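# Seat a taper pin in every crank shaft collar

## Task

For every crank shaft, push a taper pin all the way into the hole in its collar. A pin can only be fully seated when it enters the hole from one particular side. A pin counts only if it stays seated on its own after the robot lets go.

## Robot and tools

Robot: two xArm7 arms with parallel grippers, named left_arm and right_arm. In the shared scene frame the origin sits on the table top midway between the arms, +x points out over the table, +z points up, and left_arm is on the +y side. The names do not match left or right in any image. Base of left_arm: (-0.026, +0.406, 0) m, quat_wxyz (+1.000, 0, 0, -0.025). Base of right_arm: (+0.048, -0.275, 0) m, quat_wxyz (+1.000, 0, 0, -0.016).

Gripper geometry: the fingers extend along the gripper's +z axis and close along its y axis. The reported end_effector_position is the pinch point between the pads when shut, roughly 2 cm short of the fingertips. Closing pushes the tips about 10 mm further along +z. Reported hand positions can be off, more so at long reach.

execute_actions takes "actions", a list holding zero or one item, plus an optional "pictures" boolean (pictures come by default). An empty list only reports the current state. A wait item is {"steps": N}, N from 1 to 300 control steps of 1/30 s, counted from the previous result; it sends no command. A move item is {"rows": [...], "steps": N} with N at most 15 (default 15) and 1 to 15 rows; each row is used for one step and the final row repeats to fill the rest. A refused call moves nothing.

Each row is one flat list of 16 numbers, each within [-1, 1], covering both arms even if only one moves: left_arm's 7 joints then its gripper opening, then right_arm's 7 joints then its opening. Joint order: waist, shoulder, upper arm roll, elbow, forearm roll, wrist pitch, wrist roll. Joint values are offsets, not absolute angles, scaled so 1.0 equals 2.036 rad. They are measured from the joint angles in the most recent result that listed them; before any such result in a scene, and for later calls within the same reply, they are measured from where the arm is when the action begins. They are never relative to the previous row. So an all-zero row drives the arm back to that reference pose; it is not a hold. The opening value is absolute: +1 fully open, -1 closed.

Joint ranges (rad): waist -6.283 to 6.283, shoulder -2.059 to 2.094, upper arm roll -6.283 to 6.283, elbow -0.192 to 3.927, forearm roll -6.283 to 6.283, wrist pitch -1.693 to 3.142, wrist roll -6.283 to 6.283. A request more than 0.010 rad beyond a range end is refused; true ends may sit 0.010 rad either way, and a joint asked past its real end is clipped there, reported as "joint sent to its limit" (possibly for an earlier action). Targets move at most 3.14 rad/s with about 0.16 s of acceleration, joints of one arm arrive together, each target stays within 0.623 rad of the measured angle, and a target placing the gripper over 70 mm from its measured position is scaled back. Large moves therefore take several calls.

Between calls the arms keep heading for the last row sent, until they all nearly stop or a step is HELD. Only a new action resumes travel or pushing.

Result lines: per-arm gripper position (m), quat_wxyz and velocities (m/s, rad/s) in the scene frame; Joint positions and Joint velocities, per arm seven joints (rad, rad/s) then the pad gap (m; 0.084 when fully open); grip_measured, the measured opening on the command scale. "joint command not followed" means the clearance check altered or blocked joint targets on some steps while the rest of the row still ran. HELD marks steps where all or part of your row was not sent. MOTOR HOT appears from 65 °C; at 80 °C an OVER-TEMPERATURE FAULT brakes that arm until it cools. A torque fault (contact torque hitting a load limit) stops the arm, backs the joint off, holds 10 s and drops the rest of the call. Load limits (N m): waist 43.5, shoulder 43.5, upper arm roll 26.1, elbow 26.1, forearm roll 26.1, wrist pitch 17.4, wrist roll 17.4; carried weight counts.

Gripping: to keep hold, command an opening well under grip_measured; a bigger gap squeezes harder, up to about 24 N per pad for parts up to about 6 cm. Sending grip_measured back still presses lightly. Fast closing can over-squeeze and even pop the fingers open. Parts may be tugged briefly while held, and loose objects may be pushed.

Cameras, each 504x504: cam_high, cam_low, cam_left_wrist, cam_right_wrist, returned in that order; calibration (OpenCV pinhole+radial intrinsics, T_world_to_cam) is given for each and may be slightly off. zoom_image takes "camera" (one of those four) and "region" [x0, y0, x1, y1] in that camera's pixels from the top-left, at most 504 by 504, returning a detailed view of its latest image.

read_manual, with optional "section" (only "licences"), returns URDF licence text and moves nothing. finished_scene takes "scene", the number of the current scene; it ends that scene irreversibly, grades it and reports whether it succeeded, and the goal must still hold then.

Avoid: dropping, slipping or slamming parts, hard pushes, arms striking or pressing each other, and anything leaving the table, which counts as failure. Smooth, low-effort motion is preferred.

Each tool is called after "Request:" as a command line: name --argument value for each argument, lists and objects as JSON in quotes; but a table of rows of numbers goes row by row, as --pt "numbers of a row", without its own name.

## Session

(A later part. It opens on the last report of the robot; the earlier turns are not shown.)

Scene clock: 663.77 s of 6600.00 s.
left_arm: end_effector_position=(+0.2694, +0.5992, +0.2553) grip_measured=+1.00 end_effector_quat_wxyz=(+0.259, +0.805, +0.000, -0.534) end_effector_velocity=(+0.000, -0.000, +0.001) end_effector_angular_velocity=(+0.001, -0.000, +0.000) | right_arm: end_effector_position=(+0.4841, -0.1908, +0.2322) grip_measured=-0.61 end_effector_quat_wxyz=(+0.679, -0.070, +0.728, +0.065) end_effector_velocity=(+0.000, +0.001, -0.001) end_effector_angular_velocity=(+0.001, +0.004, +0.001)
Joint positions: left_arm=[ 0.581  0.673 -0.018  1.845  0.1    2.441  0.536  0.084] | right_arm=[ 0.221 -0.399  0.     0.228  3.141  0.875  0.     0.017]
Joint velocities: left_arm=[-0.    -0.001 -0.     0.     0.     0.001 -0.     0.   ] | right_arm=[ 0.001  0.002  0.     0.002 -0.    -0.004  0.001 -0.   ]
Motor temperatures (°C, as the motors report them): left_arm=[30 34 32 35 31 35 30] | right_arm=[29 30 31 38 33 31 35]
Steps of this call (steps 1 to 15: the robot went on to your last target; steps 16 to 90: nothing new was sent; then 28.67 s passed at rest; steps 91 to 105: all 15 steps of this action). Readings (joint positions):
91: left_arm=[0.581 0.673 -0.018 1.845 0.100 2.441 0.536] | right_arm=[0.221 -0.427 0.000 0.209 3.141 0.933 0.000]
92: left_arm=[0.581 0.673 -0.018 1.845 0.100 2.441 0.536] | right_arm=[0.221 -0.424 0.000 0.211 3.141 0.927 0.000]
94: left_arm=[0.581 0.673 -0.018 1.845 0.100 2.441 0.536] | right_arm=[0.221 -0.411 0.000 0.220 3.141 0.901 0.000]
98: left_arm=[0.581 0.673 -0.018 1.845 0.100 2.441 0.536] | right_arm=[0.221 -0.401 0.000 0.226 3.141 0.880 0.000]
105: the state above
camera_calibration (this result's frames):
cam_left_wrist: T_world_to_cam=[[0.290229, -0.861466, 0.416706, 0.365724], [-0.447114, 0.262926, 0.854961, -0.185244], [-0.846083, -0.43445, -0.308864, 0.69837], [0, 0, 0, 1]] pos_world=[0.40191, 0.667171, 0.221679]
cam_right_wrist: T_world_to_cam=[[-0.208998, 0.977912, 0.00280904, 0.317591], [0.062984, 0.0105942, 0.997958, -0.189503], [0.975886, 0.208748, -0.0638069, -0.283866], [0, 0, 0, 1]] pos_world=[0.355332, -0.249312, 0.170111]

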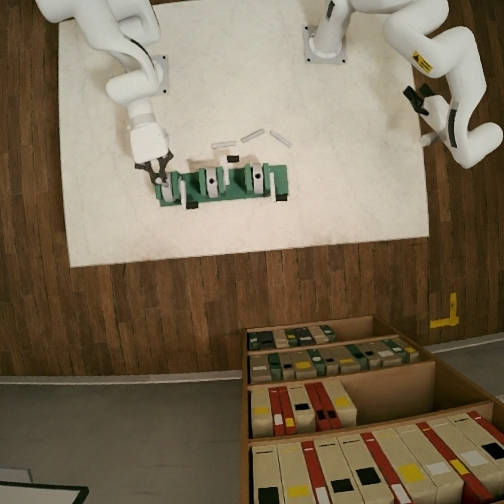

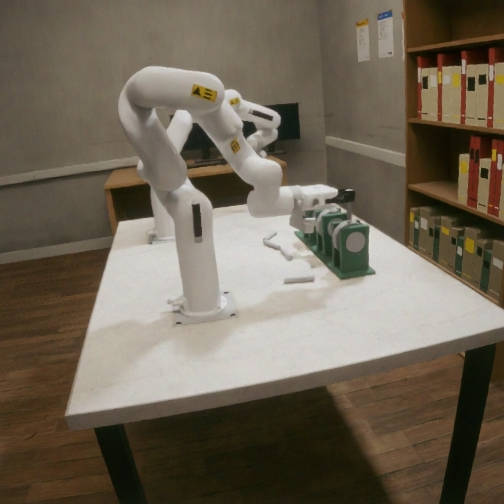

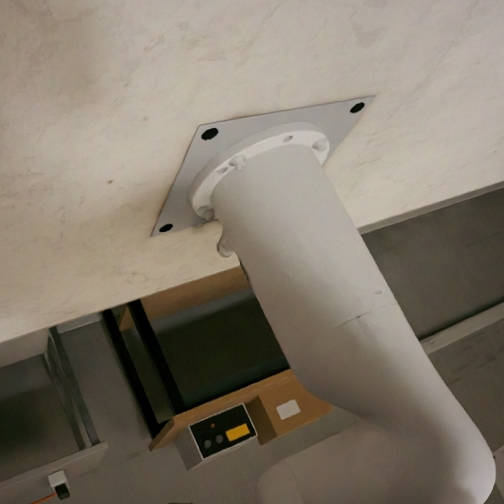

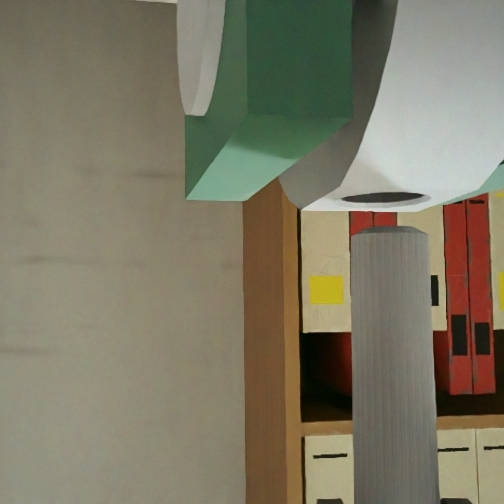

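Request:
execute_actions --actions '[{"rows": [[0,0,0,0,0,0,0,1, -0.0012,0.0066,0,-0.0011,0,0.0076,0,-0.9],[0,0,0,0,0,0,0,1, -0.0012,0.0131,0,-0.0022,0,0.0152,0,-0.9],[0,0,0,0,0,0,0,1, -0.0012,0.0197,0,-0.0033,0,0.0229,0,-0.9],[0,0,0,0,0,0,0,1, -0.0012,0.0263,0,-0.0044,0,0.0305,0,-0.9],[0,0,0,0,0,0,0,1, -0.0012,0.0328,0,-0.0055,0,0.0381,0,-0.9],[0,0,0,0,0,0,0,1, -0.0012,0.0394,0,-0.0067,0,0.0457,0,-0.9],[0,0,0,0,0,0,0,1, -0.0012,0.046,0,-0.0078,0,0.0533,0,-0.9],[0,0,0,0,0,0,0,1, -0.0012,0.0526,0,-0.0089,0,0.061,0,-0.9],[0,0,0,0,0,0,0,1, -0.0012,0.0591,0,-0.01,0,0.0686,0,-0.9],[0,0,0,0,0,0,0,1, -0.0012,0.0657,0,-0.0111,0,0.0762,0,-0.9]], "steps": 15}]'

Scene clock: 678.03 s of 6600.00 s.
left_arm: end_effector_position=(+0.2694, +0.5992, +0.2553) grip_measured=+1.00 end_effector_quat_wxyz=(+0.259, +0.805, +0.000, -0.534) end_effector_velocity=(-0.000, -0.000, +0.000) end_effector_angular_velocity=(-0.000, +0.000, +0.000) | right_arm: end_effector_position=(+0.4842, -0.1919, +0.2009) grip_measured=-0.61 end_effector_quat_wxyz=(+0.678, -0.069, +0.729, +0.064) end_effector_velocity=(+0.003, +0.001, -0.007) end_effector_angular_velocity=(+0.004, -0.021, +0.001)
Joint positions: left_arm=[ 0.581  0.673 -0.018  1.845  0.1    2.441  0.536  0.084] | right_arm=[ 0.219 -0.271  0.     0.206  3.141  1.023  0.     0.017]
Joint velocities: left_arm=[-0. -0.  0. -0. -0.  0. -0. -0.] | right_arm=[ 0.     0.06   0.    -0.002 -0.001  0.083  0.    -0.   ]
Motor temperatures (°C, as the motors report them): left_arm=[30 34 32 35 31 35 30] | right_arm=[29 30 31 38 33 31 35]
Steps of this call (steps 1 to 15: the robot went on to your last target; steps 16 to 90: nothing new was sent; then 10.77 s passed at rest; steps 91 to 105: all 15 steps of this action). Readings (joint positions):
91: left_arm=[0.581 0.673 -0.018 1.845 0.100 2.441 0.536] | right_arm=[0.221 -0.399 0.000 0.228 3.141 0.875 0.000]
92: left_arm=[0.581 0.673 -0.018 1.845 0.100 2.441 0.536] | right_arm=[0.221 -0.396 0.000 0.227 3.141 0.879 0.000]
94: left_arm=[0.581 0.673 -0.018 1.845 0.100 2.441 0.536] | right_arm=[0.220 -0.380 0.000 0.225 3.141 0.898 0.000]
98: left_arm=[0.581 0.673 -0.018 1.845 0.100 2.441 0.536] | right_arm=[0.219 -0.333 0.000 0.216 3.141 0.951 0.000]
105: the state above
camera_calibration (this result's frames):
cam_left_wrist: T_world_to_cam=[[0.290229, -0.861466, 0.416706, 0.365724], [-0.447114, 0.262926, 0.854961, -0.185244], [-0.846083, -0.43445, -0.308864, 0.69837], [0, 0, 0, 1]] pos_world=[0.401909, 0.667171, 0.221679]
cam_right_wrist: T_world_to_cam=[[-0.206531, 0.978436, 0.00296997, 0.31766], [0.065047, 0.0107015, 0.997825, -0.15923], [0.976276, 0.206275, -0.0658545, -0.285973], [0, 0, 0, 1]] pos_world=[0.355152, -0.250117, 0.139108]

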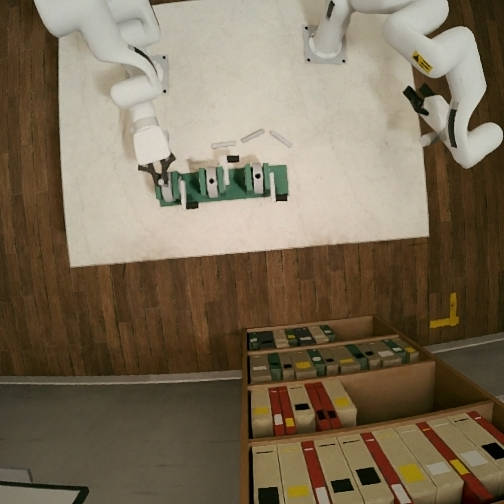

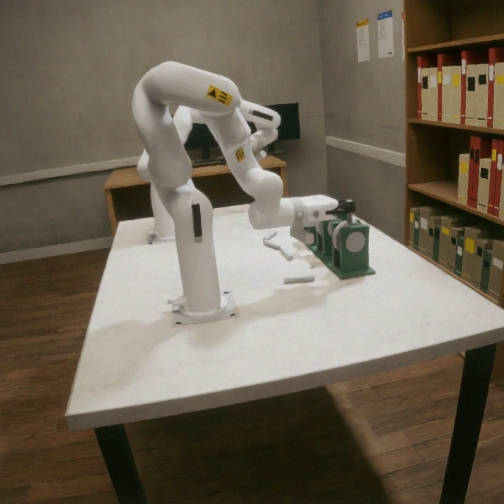

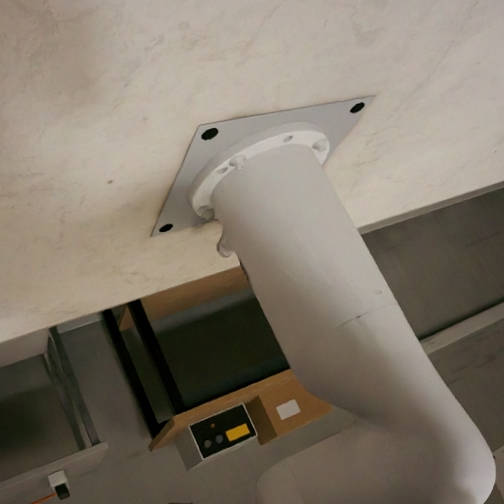

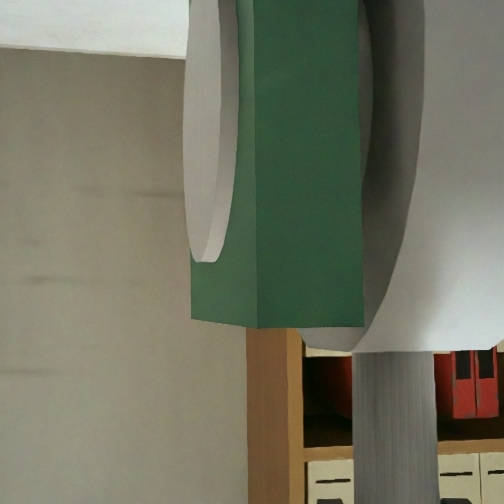

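Request:
execute_actions --actions '[{"rows": [[0,0,0,0,0,0,0,1, 0,0.0105,0,-0.0006,0,0.0114,0,-0.9],[0,0,0,0,0,0,0,1, 0,0.0181,0,-0.0009,0,0.0193,0,-0.9],[0,0,0,0,0,0,0,1, 0,0.0257,0,-0.0012,0,0.0272,0,-0.9],[0,0,0,0,0,0,0,1, 0,0.0333,0,-0.0014,0,0.0352,0,-0.9],[0,0,0,0,0,0,0,1, 0,0.041,0,-0.0017,0,0.0431,0,-0.9],[0,0,0,0,0,0,0,1, 0,0.0486,0,-0.002,0,0.051,0,-0.9],[0,0,0,0,0,0,0,1, 0,0.0562,0,-0.0023,0,0.0589,0,-0.9],[0,0,0,0,0,0,0,1, 0,0.0638,0,-0.0026,0,0.0669,0,-0.9],[0,0,0,0,0,0,0,1, 0,0.0715,0,-0.0028,0,0.0748,0,-0.9],[0,0,0,0,0,0,0,1, 0,0.0791,0,-0.0031,0,0.0827,0,-0.9]], "steps": 15}]' --pictures false

Request:
execute_actions --actions '[{"steps": 10}]'

Scene clock: 696.27 s of 6600.00 s.
left_arm: end_effector_position=(+0.2694, +0.5992, +0.2553) grip_measured=+1.00 end_effector_quat_wxyz=(+0.259, +0.805, +0.000, -0.534) end_effector_velocity=(+0.000, +0.000, +0.000) end_effector_angular_velocity=(+0.001, -0.000, -0.000) | right_arm: end_effector_position=(+0.4842, -0.1919, +0.1689) grip_measured=-0.61 end_effector_quat_wxyz=(+0.678, -0.069, +0.729, +0.064) end_effector_velocity=(+0.005, +0.002, -0.002) end_effector_angular_velocity=(+0.006, -0.038, +0.004)
Joint positions: left_arm=[ 0.581  0.673 -0.018  1.845  0.1    2.441  0.536  0.084] | right_arm=[ 0.219 -0.116  0.     0.2    3.141  1.183  0.     0.017]
Joint velocities: left_arm=[ 0.     0.    -0.     0.001  0.001  0.     0.    -0.   ] | right_arm=[ 0.001  0.064  0.001  0.006 -0.001  0.096 -0.     0.   ]
Motor temperatures (°C, as the motors report them): left_arm=[30 34 32 35 31 35 30] | right_arm=[29 30 31 37 33 31 35]
Steps of this call (steps 1 to 15: the robot went on to your last target; steps 16 to 90: nothing new was sent; then 14.73 s passed at rest; steps 91 to 105: all 15 steps of this action). Readings (joint positions):
91: left_arm=[0.581 0.673 -0.018 1.845 0.100 2.441 0.536] | right_arm=[0.219 -0.265 0.000 0.205 3.141 1.030 0.000]
92: left_arm=[0.581 0.673 -0.018 1.845 0.100 2.441 0.536] | right_arm=[0.219 -0.262 0.000 0.205 3.141 1.035 0.000]
94: left_arm=[0.581 0.673 -0.018 1.845 0.100 2.441 0.536] | right_arm=[0.219 -0.244 -0.000 0.205 3.141 1.054 0.000]
98: left_arm=[0.581 0.673 -0.018 1.845 0.100 2.441 0.536] | right_arm=[0.219 -0.189 -0.000 0.202 3.141 1.109 0.000]
105: the state above

Scene clock: 696.60 s of 6600.00 s.
left_arm: end_effector_position=(+0.2694, +0.5992, +0.2553) grip_measured=+1.00 end_effector_quat_wxyz=(+0.259, +0.805, +0.000, -0.534) end_effector_velocity=(+0.000, +0.000, -0.000) end_effector_angular_velocity=(-0.001, -0.001, -0.000) | right_arm: end_effector_position=(+0.4846, -0.1919, +0.1686) grip_measured=-0.61 end_effector_quat_wxyz=(+0.679, -0.069, +0.728, +0.064) end_effector_velocity=(-0.000, +0.001, -0.001) end_effector_angular_velocity=(-0.001, +0.001, +0.002)
Joint positions: left_arm=[ 0.581  0.673 -0.018  1.845  0.1    2.441  0.536  0.084] | right_arm=[ 0.219 -0.111 -0.     0.2    3.141  1.191  0.     0.017]
Joint velocities: left_arm=[-0.     0.001 -0.     0.    -0.    -0.001  0.001  0.   ] | right_arm=[ 0.     0.005  0.002  0.001  0.     0.003 -0.001 -0.   ]
Motor temperatures (°C, as the motors report them): left_arm=[30 34 32 35 31 35 30] | right_arm=[29 30 31 37 33 31 35]
Steps of this call (steps 1 to 10: the robot went on to your last target). Readings (joint positions):
1: left_arm=[0.581 0.673 -0.018 1.845 0.100 2.441 0.536] | right_arm=[0.219 -0.115 0.000 0.200 3.141 1.186 0.000]
2: left_arm=[0.581 0.673 -0.018 1.845 0.100 2.441 0.536] | right_arm=[0.219 -0.114 0.000 0.200 3.141 1.188 0.000]
4: left_arm=[0.581 0.673 -0.018 1.845 0.100 2.441 0.536] | right_arm=[0.219 -0.112 -0.000 0.200 3.141 1.190 0.000]
8: left_arm=[0.581 0.673 -0.018 1.845 0.100 2.441 0.536] | right_arm=[0.219 -0.111 -0.000 0.200 3.141 1.191 0.000]
10: the state above
camera_calibration (this result's frames):
cam_left_wrist: T_world_to_cam=[[0.29023, -0.861466, 0.416706, 0.365724], [-0.447114, 0.262926, 0.854961, -0.185244], [-0.846083, -0.43445, -0.308864, 0.69837], [0, 0, 0, 1]] pos_world=[0.401909, 0.667171, 0.221679]
cam_right_wrist: T_world_to_cam=[[-0.206395, 0.978464, 0.00305246, 0.317743], [0.0622873, 0.0100253, 0.998008, -0.125867], [0.976484, 0.206174, -0.0630151, -0.289105], [0, 0, 0, 1]] pos_world=[0.355727, -0.250032, 0.106428]

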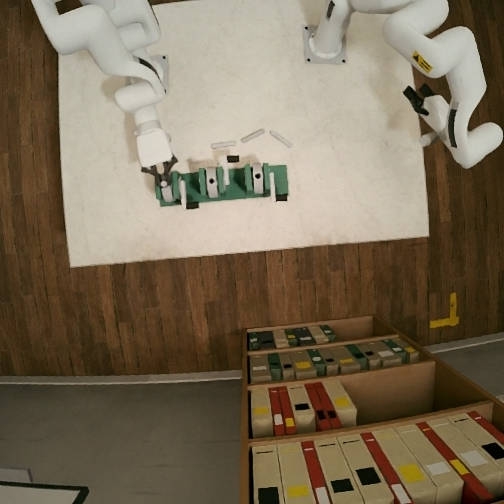

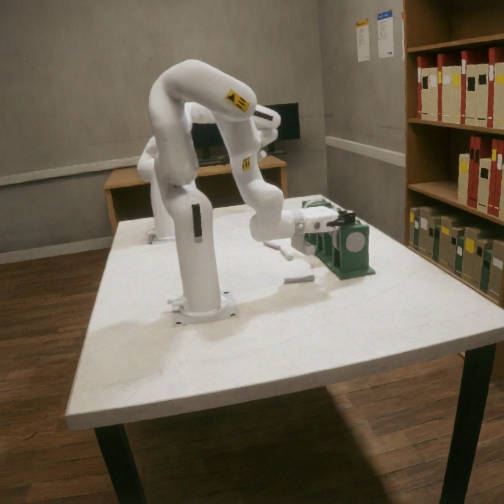

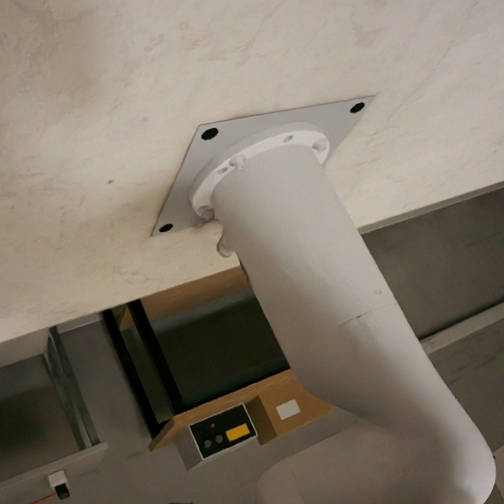

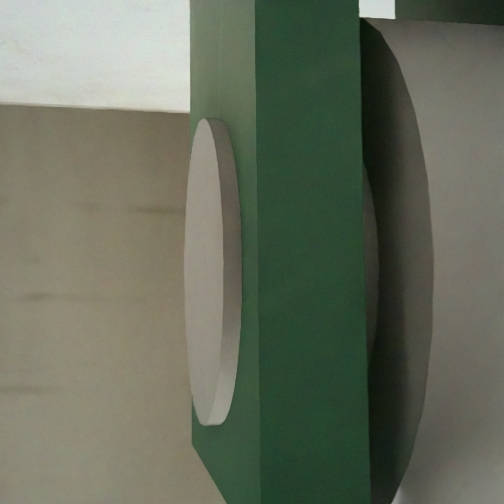

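Request:
execute_actions --actions '[{"rows": [[0,0,0,0,0,0,0,1, 0,0,0,0,0,0,0,-0.5],[0,0,0,0,0,0,0,1, 0,0,0,0,0,0,0,-0.3],[0,0,0,0,0,0,0,1, 0,0,0,0,0,0,0,-0.1]], "steps": 15}]'

Request:
zoom_image --camera "cam_low" --region '[300, 190, 380, 250]'

Scene clock: 731.50 s of 6600.00 s.
left_arm: end_effector_position=(+0.2694, +0.5992, +0.2553) grip_measured=+1.00 end_effector_quat_wxyz=(+0.259, +0.805, +0.000, -0.534) end_effector_velocity=(+0.000, +0.000, +0.000) end_effector_angular_velocity=(+0.001, -0.001, +0.000) | right_arm: end_effector_position=(+0.4843, -0.1919, +0.1681) grip_measured=-0.11 end_effector_quat_wxyz=(+0.679, -0.069, +0.728, +0.064) end_effector_velocity=(+0.002, +0.000, +0.004) end_effector_angular_velocity=(+0.004, -0.010, -0.000)
Joint positions: left_arm=[ 0.581  0.673 -0.018  1.845  0.1    2.441  0.536  0.084] | right_arm=[ 0.219 -0.11   0.     0.2    3.141  1.191  0.     0.039]
Joint velocities: left_arm=[ 0.    -0.    -0.     0.001 -0.    -0.    -0.001  0.   ] | right_arm=[-0.001 -0.004  0.001  0.004  0.     0.003  0.002 -0.   ]
Motor temperatures (°C, as the motors report them): left_arm=[30 34 32 35 31 35 30] | right_arm=[29 30 31 35 33 31 35]
Steps of this call (steps 1 to 15: the robot went on to your last target; steps 16 to 90: nothing new was sent; then 31.40 s passed at rest; steps 91 to 105: all 15 steps of this action). Readings (joint positions):
91: left_arm=[0.581 0.673 -0.018 1.845 0.100 2.441 0.536] | right_arm=[0.219 -0.110 0.000 0.200 3.141 1.191 0.000]
92: left_arm=[0.581 0.673 -0.018 1.845 0.100 2.441 0.536] | right_arm=[0.219 -0.110 0.001 0.200 3.141 1.191 0.001]
94: left_arm=[0.581 0.673 -0.018 1.845 0.100 2.441 0.536] | right_arm=[0.220 -0.109 0.001 0.198 3.140 1.189 0.001]
98: left_arm=[0.581 0.673 -0.018 1.845 0.100 2.441 0.536] | right_arm=[0.219 -0.109 0.000 0.197 3.141 1.189 0.001]
105: the state above
camera_calibration (this result's frames):
cam_left_wrist: T_world_to_cam=[[0.29023, -0.861466, 0.416706, 0.365724], [-0.447114, 0.262926, 0.854961, -0.185244], [-0.846083, -0.43445, -0.308864, 0.69837], [0, 0, 0, 1]] pos_world=[0.40191, 0.667171, 0.221679]
cam_right_wrist: T_world_to_cam=[[-0.206441, 0.978454, 0.0030921, 0.317731], [0.0636849, 0.0102831, 0.997917, -0.125936], [0.976384, 0.206208, -0.0644356, -0.288563], [0, 0, 0, 1]] pos_world=[0.355361, -0.250086, 0.106098]

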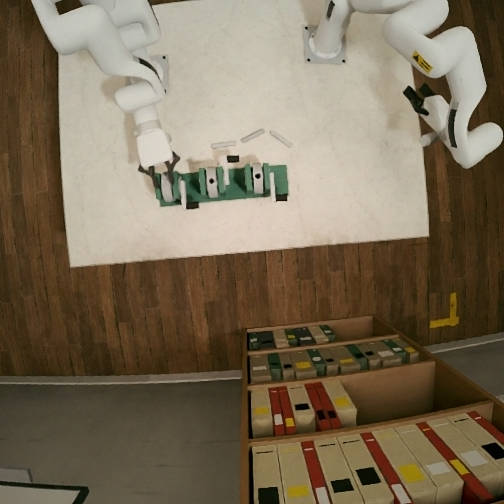

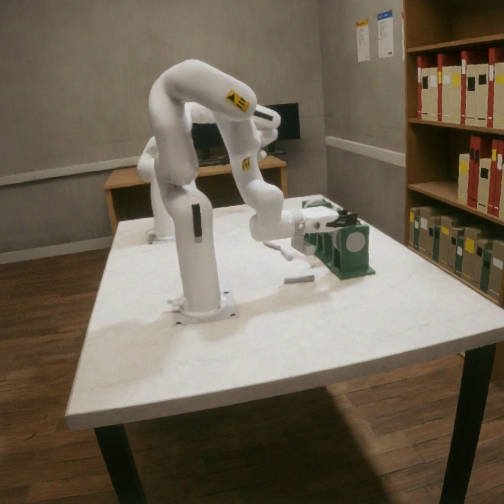

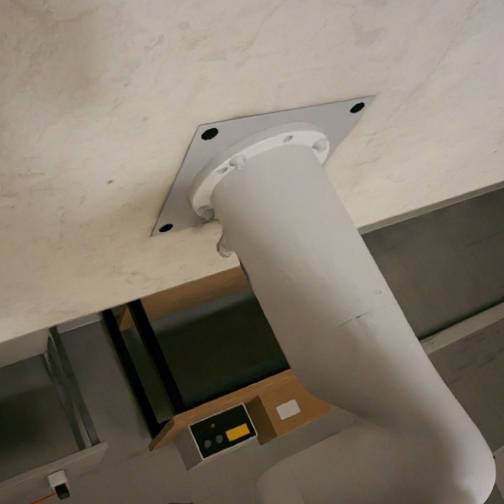

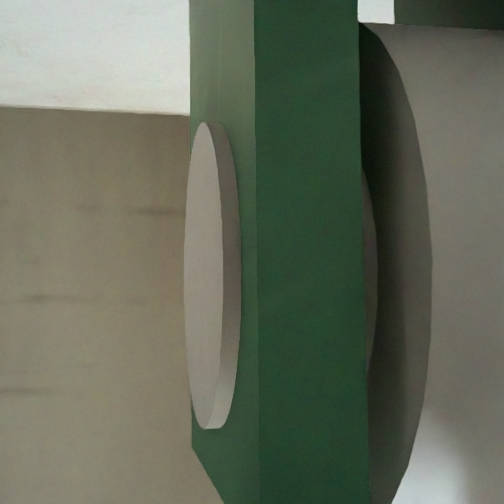

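Region (300, 190, 380, 250) of cam_low's 504x504 image, scaled by 6.300, with more detail than that image has; it fills the top 378 rows of this view, and the rest is white.

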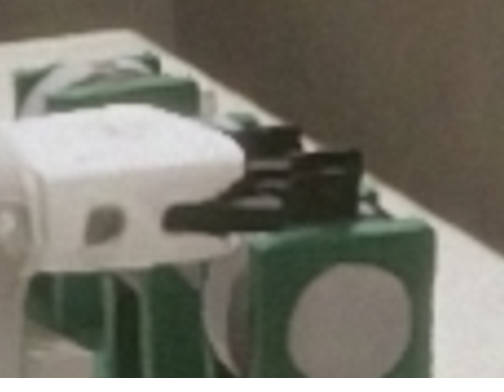

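Request:
execute_actions --actions '[{"rows": [[0,0,0,0,0,0,0,1, 0,-0.1419,0,0.0136,0,-0.1556,0,-0.1]], "steps": 15}]' --pictures false

Request:
execute_actions --actions '[{"steps": 10}]'

Request:
zoom_image --camera "cam_low" --region '[300, 180, 380, 250]'

Scene clock: 736.10 s of 6600.00 s.
left_arm: end_effector_position=(+0.2694, +0.5992, +0.2553) grip_measured=+1.00 end_effector_quat_wxyz=(+0.259, +0.805, +0.000, -0.534) end_effector_velocity=(+0.000, +0.000, -0.000) end_effector_angular_velocity=(+0.001, -0.001, -0.000) | right_arm: end_effector_position=(+0.4840, -0.1920, +0.2301) grip_measured=-0.11 end_effector_quat_wxyz=(+0.678, -0.069, +0.729, +0.064) end_effector_velocity=(-0.003, -0.001, +0.005) end_effector_angular_velocity=(-0.003, +0.016, -0.001)
Joint positions: left_arm=[ 0.581  0.673 -0.018  1.845  0.1    2.441  0.536  0.084] | right_arm=[ 0.219 -0.394  0.     0.226  3.141  0.879  0.     0.039]
Joint velocities: left_arm=[ 0.    -0.001 -0.    -0.     0.    -0.001 -0.     0.   ] | right_arm=[ 0.001 -0.039 -0.001  0.005  0.    -0.06  -0.     0.   ]
Motor temperatures (°C, as the motors report them): left_arm=[30 34 32 35 31 35 30] | right_arm=[29 30 31 35 33 31 35]
Steps of this call (steps 1 to 15: the robot went on to your last target; steps 16 to 90: nothing new was sent; then 1.10 s passed at rest; steps 91 to 105: all 15 steps of this action). Readings (joint positions):
91: left_arm=[0.581 0.673 -0.018 1.845 0.100 2.441 0.536] | right_arm=[0.219 -0.111 -0.000 0.200 3.141 1.191 0.000]
92: left_arm=[0.581 0.673 -0.018 1.845 0.100 2.441 0.536] | right_arm=[0.219 -0.116 0.000 0.200 3.141 1.184 0.000]
94: left_arm=[0.581 0.673 -0.018 1.845 0.100 2.441 0.536] | right_arm=[0.219 -0.159 0.000 0.203 3.141 1.133 0.000]
98: left_arm=[0.581 0.673 -0.018 1.845 0.100 2.441 0.536] | right_arm=[0.219 -0.334 -0.000 0.224 3.141 0.952 0.000]
105: the state above

Scene clock: 736.43 s of 6600.00 s.
left_arm: end_effector_position=(+0.2694, +0.5992, +0.2553) grip_measured=+1.00 end_effector_quat_wxyz=(+0.259, +0.805, +0.000, -0.534) end_effector_velocity=(-0.000, -0.000, -0.000) end_effector_angular_velocity=(-0.001, +0.000, -0.000) | right_arm: end_effector_position=(+0.4841, -0.1920, +0.2316) grip_measured=-0.11 end_effector_quat_wxyz=(+0.679, -0.069, +0.728, +0.064) end_effector_velocity=(+0.000, -0.000, +0.001) end_effector_angular_velocity=(-0.000, -0.001, -0.000)
Joint positions: left_arm=[ 0.581  0.673 -0.018  1.845  0.1    2.441  0.536  0.084] | right_arm=[ 0.219 -0.399  0.     0.227  3.141  0.874  0.     0.039]
Joint velocities: left_arm=[-0.     0.    -0.    -0.     0.    -0.     0.001  0.   ] | right_arm=[-0.001 -0.001  0.     0.001 -0.    -0.001 -0.    -0.   ]
Motor temperatures (°C, as the motors report them): left_arm=[30 34 32 35 31 35 30] | right_arm=[29 30 31 35 33 31 35]
Steps of this call (steps 1 to 10: the robot went on to your last target). Readings (joint positions):
1: left_arm=[0.581 0.673 -0.018 1.845 0.100 2.441 0.536] | right_arm=[0.219 -0.395 0.000 0.226 3.141 0.878 0.000]
2: left_arm=[0.581 0.673 -0.018 1.845 0.100 2.441 0.536] | right_arm=[0.219 -0.396 0.000 0.226 3.141 0.877 0.000]
4: left_arm=[0.581 0.673 -0.018 1.845 0.100 2.441 0.536] | right_arm=[0.219 -0.397 0.000 0.227 3.141 0.875 0.000]
8: left_arm=[0.581 0.673 -0.018 1.845 0.100 2.441 0.536] | right_arm=[0.219 -0.398 0.000 0.227 3.141 0.874 0.000]
10: the state above
camera_calibration (this result's frames):
cam_left_wrist: T_world_to_cam=[[0.29023, -0.861466, 0.416706, 0.365724], [-0.447114, 0.262926, 0.854961, -0.185244], [-0.846083, -0.43445, -0.308864, 0.69837], [0, 0, 0, 1]] pos_world=[0.401909, 0.667171, 0.221679]
cam_right_wrist: T_world_to_cam=[[-0.206372, 0.978469, 0.00293613, 0.317566], [0.0643581, 0.0105796, 0.997871, -0.189627], [0.976355, 0.206122, -0.0651558, -0.284119], [0, 0, 0, 1]] pos_world=[0.355141, -0.250159, 0.169779]

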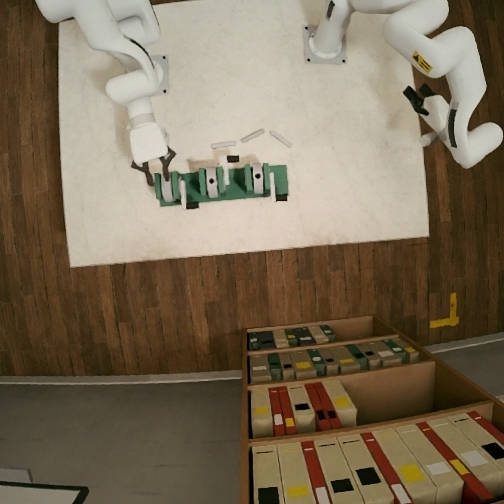

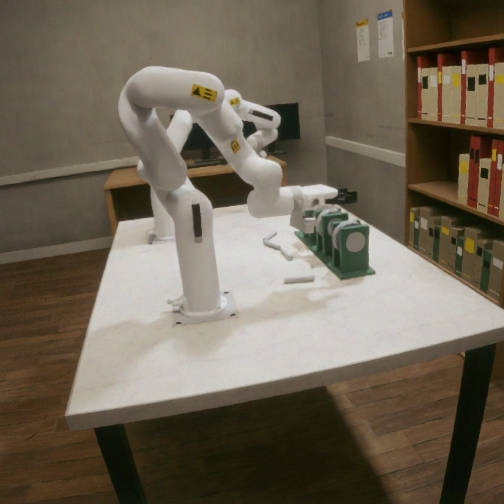

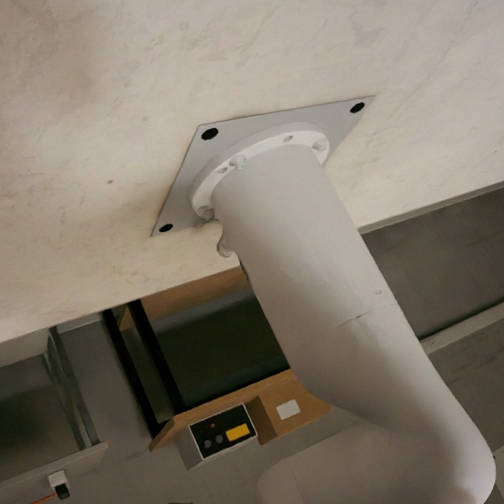

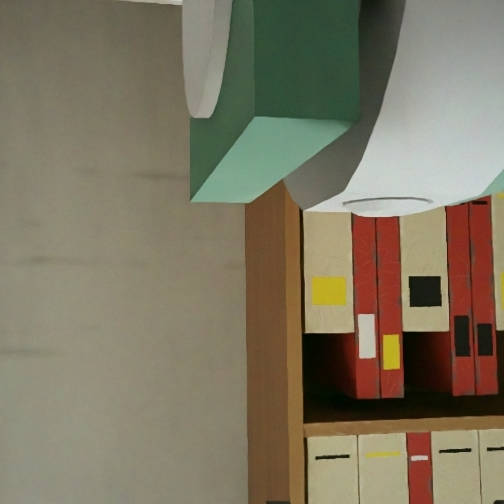

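Region (300, 180, 380, 250) of cam_low's 504x504 image, scaled by 6.300, with more detail than that image has; it fills the top 441 rows of this view, and the rest is white.

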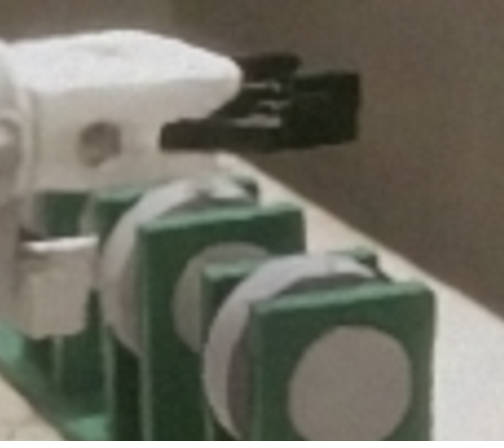

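Request:
zoom_image --camera "cam_right_wrist" --region '[290, 160, 490, 260]'

Region (290, 160, 490, 260) of cam_right_wrist's 504x504 image, scaled by 2.520, with more detail than that image has.

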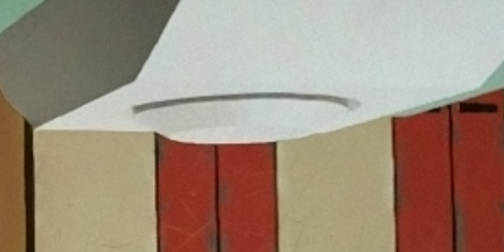

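Request:
execute_actions --actions '[{"rows": [[0,0,0,0,0,0,0,1, 0,0,0,0,0,0,0,-1],[0,0,0,0,0,0,0,1, 0,0,0,0,0,0,0,-1],[0,0,0,0,0,0,0,1, 0,0,0,0,0,0,0,-1],[0,0,0,0,0,0,0,1, 0,0.03,0,-0.003,0,0.033,0,-1],[0,0,0,0,0,0,0,1, 0,0.06,0,-0.006,0,0.066,0,-1],[0,0,0,0,0,0,0,1, 0,0.09,0,-0.009,0,0.099,0,-1],[0,0,0,0,0,0,0,1, 0,0.125,0,-0.012,0,0.137,0,-1]], "steps": 15}]' --pictures false

Request:
execute_actions --actions '[{"steps": 10}]'

Scene clock: 763.87 s of 6600.00 s.
left_arm: end_effector_position=(+0.2694, +0.5992, +0.2553) grip_measured=+1.00 end_effector_quat_wxyz=(+0.259, +0.805, +0.000, -0.534) end_effector_velocity=(-0.000, -0.000, +0.000) end_effector_angular_velocity=(-0.001, +0.001, +0.000) | right_arm: end_effector_position=(+0.4849, -0.1918, +0.1764) grip_measured=-1.00 end_effector_quat_wxyz=(+0.677, -0.069, +0.730, +0.064) end_effector_velocity=(+0.014, +0.003, +0.003) end_effector_angular_velocity=(+0.016, -0.078, +0.001)
Joint positions: left_arm=[ 0.581  0.673 -0.018  1.845  0.1    2.441  0.536  0.084] | right_arm=[ 0.219 -0.155  0.     0.203  3.141  1.139  0.     0.   ]
Joint velocities: left_arm=[-0.    -0.     0.    -0.001 -0.     0.001  0.     0.   ] | right_arm=[ 0.     0.103 -0.     0.021 -0.001  0.161  0.001  0.   ]
Motor temperatures (°C, as the motors report them): left_arm=[30 34 32 35 31 35 30] | right_arm=[29 30 31 37 33 31 35]
Steps of this call (steps 1 to 15: the robot went on to your last target; steps 16 to 90: nothing new was sent; then 23.93 s passed at rest; steps 91 to 105: all 15 steps of this action). Readings (joint positions):
91: left_arm=[0.581 0.673 -0.018 1.845 0.100 2.441 0.536] | right_arm=[0.219 -0.399 0.000 0.227 3.141 0.874 0.000]
92: left_arm=[0.581 0.673 -0.018 1.845 0.100 2.441 0.536] | right_arm=[0.219 -0.399 0.000 0.227 3.141 0.874 0.000]
94: left_arm=[0.581 0.673 -0.018 1.845 0.100 2.441 0.536] | right_arm=[0.219 -0.398 0.000 0.227 3.141 0.875 0.000]
98: left_arm=[0.581 0.673 -0.018 1.845 0.100 2.441 0.536] | right_arm=[0.219 -0.312 -0.000 0.221 3.141 0.974 0.000]
105: the state above

Scene clock: 764.20 s of 6600.00 s.
left_arm: end_effector_position=(+0.2694, +0.5992, +0.2553) grip_measured=+1.00 end_effector_quat_wxyz=(+0.259, +0.805, +0.000, -0.534) end_effector_velocity=(+0.000, -0.000, +0.001) end_effector_angular_velocity=(+0.001, -0.001, +0.000) | right_arm: end_effector_position=(+0.4853, -0.1917, +0.1756) grip_measured=-1.00 end_effector_quat_wxyz=(+0.679, -0.069, +0.728, +0.064) end_effector_velocity=(-0.001, -0.000, -0.002) end_effector_angular_velocity=(-0.000, +0.004, -0.000)
Joint positions: left_arm=[ 0.581  0.673 -0.018  1.845  0.1    2.441  0.536  0.084] | right_arm=[ 0.219 -0.145 -0.     0.203  3.141  1.153  0.     0.   ]
Joint velocities: left_arm=[ 0.    -0.002 -0.     0.    -0.     0.001 -0.    -0.   ] | right_arm=[-0.     0.006 -0.    -0.001 -0.     0.003  0.     0.   ]
Motor temperatures (°C, as the motors report them): left_arm=[30 34 32 35 31 35 30] | right_arm=[29 30 31 37 33 31 35]
Steps of this call (steps 1 to 10: the robot went on to your last target). Readings (joint positions):
1: left_arm=[0.581 0.673 -0.018 1.845 0.100 2.441 0.536] | right_arm=[0.219 -0.152 0.000 0.203 3.141 1.144 0.000]
2: left_arm=[0.581 0.673 -0.018 1.845 0.100 2.441 0.536] | right_arm=[0.219 -0.150 -0.000 0.204 3.141 1.147 0.000]
4: left_arm=[0.581 0.673 -0.018 1.845 0.100 2.441 0.536] | right_arm=[0.219 -0.148 -0.000 0.204 3.141 1.150 0.000]
8: left_arm=[0.581 0.673 -0.018 1.845 0.100 2.441 0.536] | right_arm=[0.219 -0.146 -0.000 0.203 3.141 1.152 0.000]
10: the state above
camera_calibration (this result's frames):
cam_left_wrist: T_world_to_cam=[[0.290229, -0.861466, 0.416706, 0.365724], [-0.447114, 0.262926, 0.854961, -0.185244], [-0.846083, -0.43445, -0.308864, 0.69837], [0, 0, 0, 1]] pos_world=[0.40191, 0.667171, 0.221679]
cam_right_wrist: T_world_to_cam=[[-0.206425, 0.978458, 0.00307184, 0.317733], [0.0637017, 0.0103062, 0.997916, -0.133499], [0.976387, 0.20619, -0.0644568, -0.289123], [0, 0, 0, 1]] pos_world=[0.356388, -0.249898, 0.113609]

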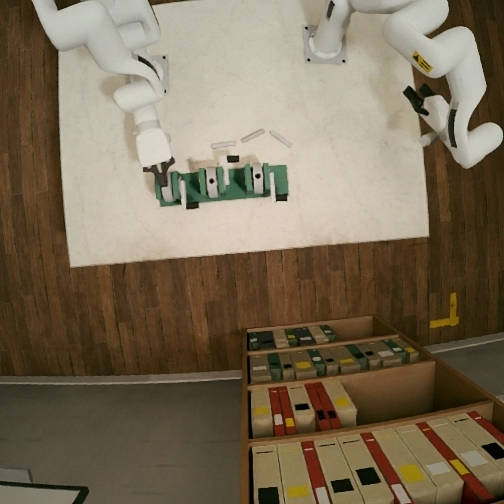

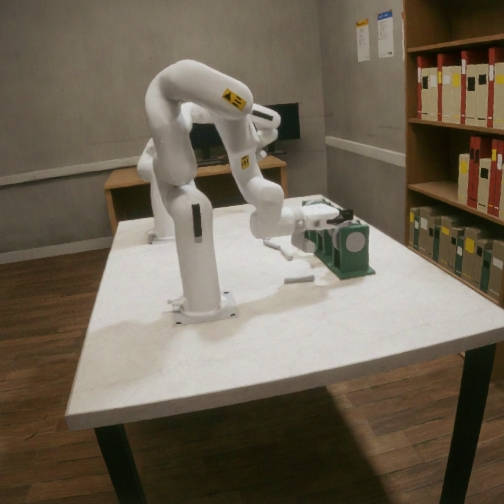

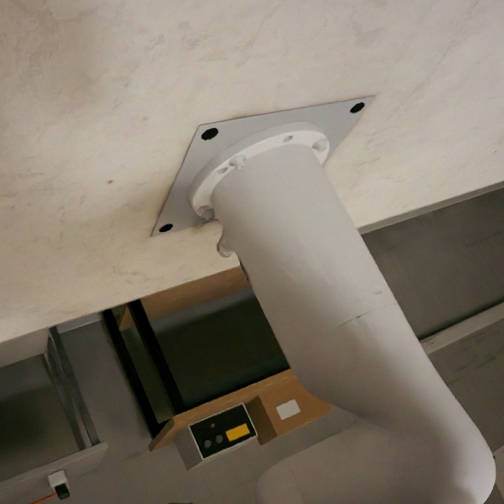

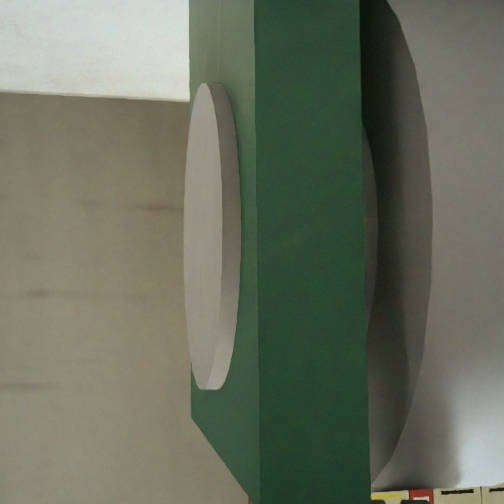

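Request:
execute_actions --actions '[{"rows": [[0,0,0,0,0,0,0,1, 0,0.0027,0,-0.0001,0,0.0029,0,-1],[0,0,0,0,0,0,0,1, 0,0.0055,0,-0.0003,0,0.0057,0,-1],[0,0,0,0,0,0,0,1, 0,0.0082,0,-0.0004,0,0.0086,0,-1],[0,0,0,0,0,0,0,1, 0,0.0109,0,-0.0006,0,0.0114,0,-1],[0,0,0,0,0,0,0,1, 0,0.0137,0,-0.0007,0,0.0143,0,-1],[0,0,0,0,0,0,0,1, 0,0.0164,0,-0.0008,0,0.0172,0,-1],[0,0,0,0,0,0,0,1, 0,0.0191,0,-0.001,0,0.02,0,-1],[0,0,0,0,0,0,0,1, 0,0.0218,0,-0.0011,0,0.0229,0,-1],[0,0,0,0,0,0,0,1, 0,0.0246,0,-0.0013,0,0.0257,0,-1],[0,0,0,0,0,0,0,1, 0,0.0273,0,-0.0014,0,0.0286,0,-1]], "steps": 15}]' --pictures false

Request:
execute_actions --actions '[{"steps": 10}]' --pictures false

Scene clock: 772.57 s of 6600.00 s.
left_arm: end_effector_position=(+0.2694, +0.5992, +0.2553) grip_measured=+1.00 end_effector_quat_wxyz=(+0.259, +0.805, +0.000, -0.534) end_effector_velocity=(+0.000, +0.000, +0.000) end_effector_angular_velocity=(+0.000, -0.001, +0.000) | right_arm: end_effector_position=(+0.4870, -0.1918, +0.1689) grip_measured=-1.00 end_effector_quat_wxyz=(+0.683, -0.068, +0.724, +0.064) end_effector_velocity=(-0.000, +0.001, -0.004) end_effector_angular_velocity=(+0.003, -0.004, +0.002)
Joint positions: left_arm=[ 0.581  0.673 -0.018  1.845  0.1    2.441  0.536  0.084] | right_arm=[ 0.219 -0.095 -0.     0.205  3.141  1.213  0.     0.   ]
Joint velocities: left_arm=[-0. -0. -0.  0. -0. -0. -0.  0.] | right_arm=[ 0.001  0.023  0.001 -0.001 -0.     0.028  0.002  0.   ]
Motor temperatures (°C, as the motors report them): left_arm=[30 34 32 35 31 35 30] | right_arm=[29 30 31 37 33 31 35]
Steps of this call (steps 1 to 30: the robot went on to your last target; steps 31 to 90: nothing new was sent; then 4.87 s passed at rest; steps 91 to 105: all 15 steps of this action). Readings (joint positions):
91: left_arm=[0.581 0.673 -0.018 1.845 0.100 2.441 0.536] | right_arm=[0.219 -0.144 0.000 0.203 3.141 1.153 0.000]
92: left_arm=[0.581 0.673 -0.018 1.845 0.100 2.441 0.536] | right_arm=[0.219 -0.143 -0.000 0.203 3.141 1.155 0.000]
94: left_arm=[0.581 0.673 -0.018 1.845 0.100 2.441 0.536] | right_arm=[0.219 -0.136 -0.000 0.203 3.141 1.162 0.000]
98: left_arm=[0.581 0.673 -0.018 1.845 0.100 2.441 0.536] | right_arm=[0.219 -0.117 -0.000 0.202 3.141 1.184 0.000]
105: the state above

Scene clock: 772.90 s of 6600.00 s.
left_arm: end_effector_position=(+0.2694, +0.5992, +0.2553) grip_measured=+1.00 end_effector_quat_wxyz=(+0.259, +0.805, +0.000, -0.534) end_effector_velocity=(-0.000, -0.000, +0.001) end_effector_angular_velocity=(+0.001, +0.001, +0.000) | right_arm: end_effector_position=(+0.4865, -0.1918, +0.1680) grip_measured=-1.00 end_effector_quat_wxyz=(+0.683, -0.068, +0.724, +0.064) end_effector_velocity=(-0.002, -0.001, -0.002) end_effector_angular_velocity=(+0.001, -0.001, -0.000)
Joint positions: left_arm=[ 0.581  0.673 -0.018  1.845  0.1    2.441  0.536  0.084] | right_arm=[ 0.219 -0.092 -0.     0.204  3.141  1.217  0.     0.   ]
Joint velocities: left_arm=[-0.    -0.002  0.    -0.001  0.     0.001 -0.001 -0.   ] | right_arm=[-0.001  0.008  0.    -0.006 -0.     0.015  0.001  0.   ]
Motor temperatures (°C, as the motors report them): left_arm=[30 34 32 35 31 35 30] | right_arm=[29 30 31 36 33 31 35]
Steps of this call (steps 1 to 10: the robot went on to your last target). Readings (joint positions):
1: left_arm=[0.581 0.673 -0.018 1.845 0.100 2.441 0.536] | right_arm=[0.219 -0.094 -0.000 0.205 3.141 1.214 0.000]
2: left_arm=[0.581 0.673 -0.018 1.845 0.100 2.441 0.536] | right_arm=[0.219 -0.094 -0.000 0.205 3.141 1.214 0.000]
4: left_arm=[0.581 0.673 -0.018 1.845 0.100 2.441 0.536] | right_arm=[0.219 -0.093 -0.000 0.205 3.141 1.214 0.000]
8: left_arm=[0.581 0.673 -0.018 1.845 0.100 2.441 0.536] | right_arm=[0.219 -0.092 -0.000 0.204 3.141 1.216 0.000]
10: the state above

Request:
execute_actions --actions '[{"steps": 15}]'

Request:
zoom_image --camera "cam_low" --region '[320, 190, 380, 240]'

Scene clock: 777.73 s of 6600.00 s.
left_arm: end_effector_position=(+0.2694, +0.5992, +0.2553) grip_measured=+1.00 end_effector_quat_wxyz=(+0.259, +0.805, +0.000, -0.534) end_effector_velocity=(-0.000, -0.000, -0.000) end_effector_angular_velocity=(+0.000, +0.002, +0.000) | right_arm: end_effector_position=(+0.4865, -0.1916, +0.1678) grip_measured=-1.00 end_effector_quat_wxyz=(+0.684, -0.068, +0.724, +0.065) end_effector_velocity=(+0.000, -0.000, +0.001) end_effector_angular_velocity=(+0.001, -0.002, -0.001)
Joint positions: left_arm=[ 0.581  0.673 -0.018  1.845  0.1    2.441  0.536  0.084] | right_arm=[ 0.219 -0.09  -0.     0.203  3.141  1.221  0.     0.   ]
Joint velocities: left_arm=[-0.     0.001  0.    -0.001  0.    -0.    -0.001  0.   ] | right_arm=[ 0.    -0.001 -0.001  0.     0.     0.001  0.001  0.   ]
Motor temperatures (°C, as the motors report them): left_arm=[30 34 32 35 31 35 30] | right_arm=[29 30 31 36 33 31 35]
Steps of this call (steps 1 to 15: the robot went on to your last target; steps 16 to 90: nothing new was sent; then 1.83 s passed at rest). Readings (joint positions):
1: left_arm=[0.581 0.673 -0.018 1.845 0.100 2.441 0.536] | right_arm=[0.219 -0.091 -0.000 0.204 3.141 1.218 0.000]
2: left_arm=[0.581 0.673 -0.018 1.845 0.100 2.441 0.536] | right_arm=[0.219 -0.091 -0.000 0.204 3.141 1.218 0.000]
4: left_arm=[0.581 0.673 -0.018 1.845 0.100 2.441 0.536] | right_arm=[0.219 -0.091 -0.000 0.204 3.141 1.219 0.000]
8: left_arm=[0.581 0.673 -0.018 1.845 0.100 2.441 0.536] | right_arm=[0.219 -0.090 -0.000 0.203 3.141 1.220 0.000]
90: the state above
All arms were judged still, so your last target was given up. Only a new action makes them travel on or press farther. Fingers that are still opening or closing keep moving.
camera_calibration (this result's frames):
cam_left_wrist: T_world_to_cam=[[0.29023, -0.861466, 0.416706, 0.365724], [-0.447114, 0.262926, 0.854961, -0.185244], [-0.846083, -0.43445, -0.308864, 0.69837], [0, 0, 0, 1]] pos_world=[0.40191, 0.667171, 0.221679]
cam_right_wrist: T_world_to_cam=[[-0.206411, 0.978461, 0.00284484, 0.317832], [0.0507086, 0.00779357, 0.998683, -0.12015], [0.977151, 0.206283, -0.0512251, -0.293351], [0, 0, 0, 1]] pos_world=[0.358344, -0.249536, 0.104061]

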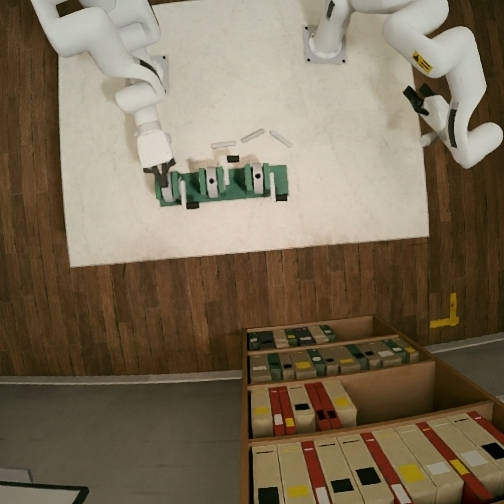

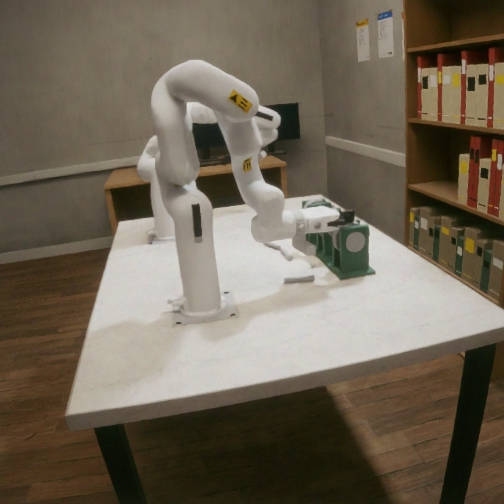

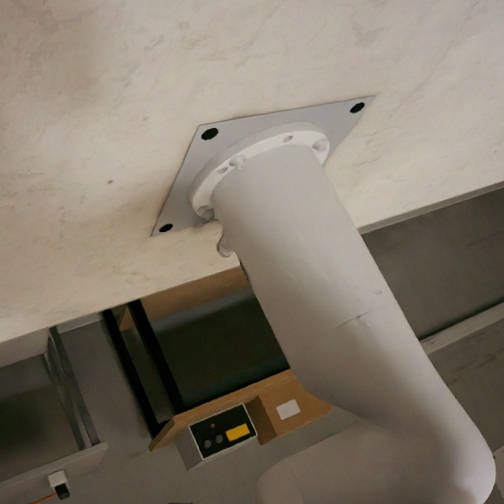

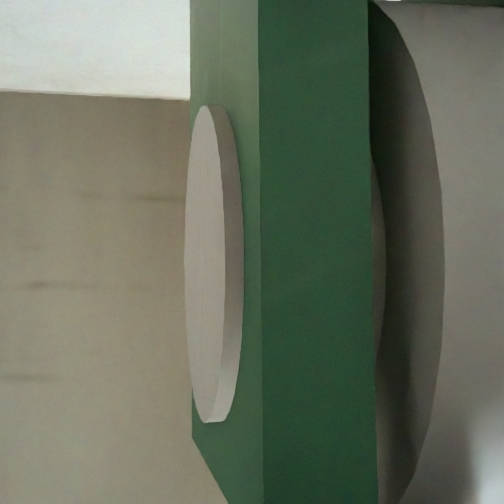

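Region (320, 190, 380, 240) of cam_low's 504x504 image, scaled by 8.400, with more detail than that image has.

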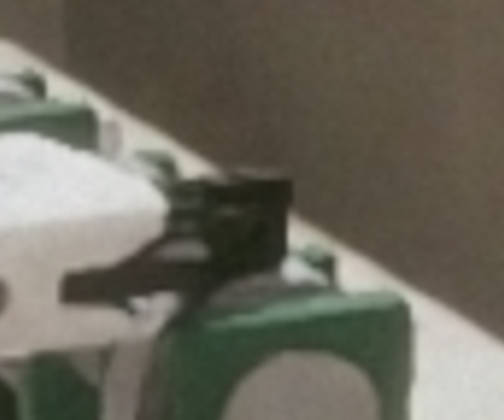

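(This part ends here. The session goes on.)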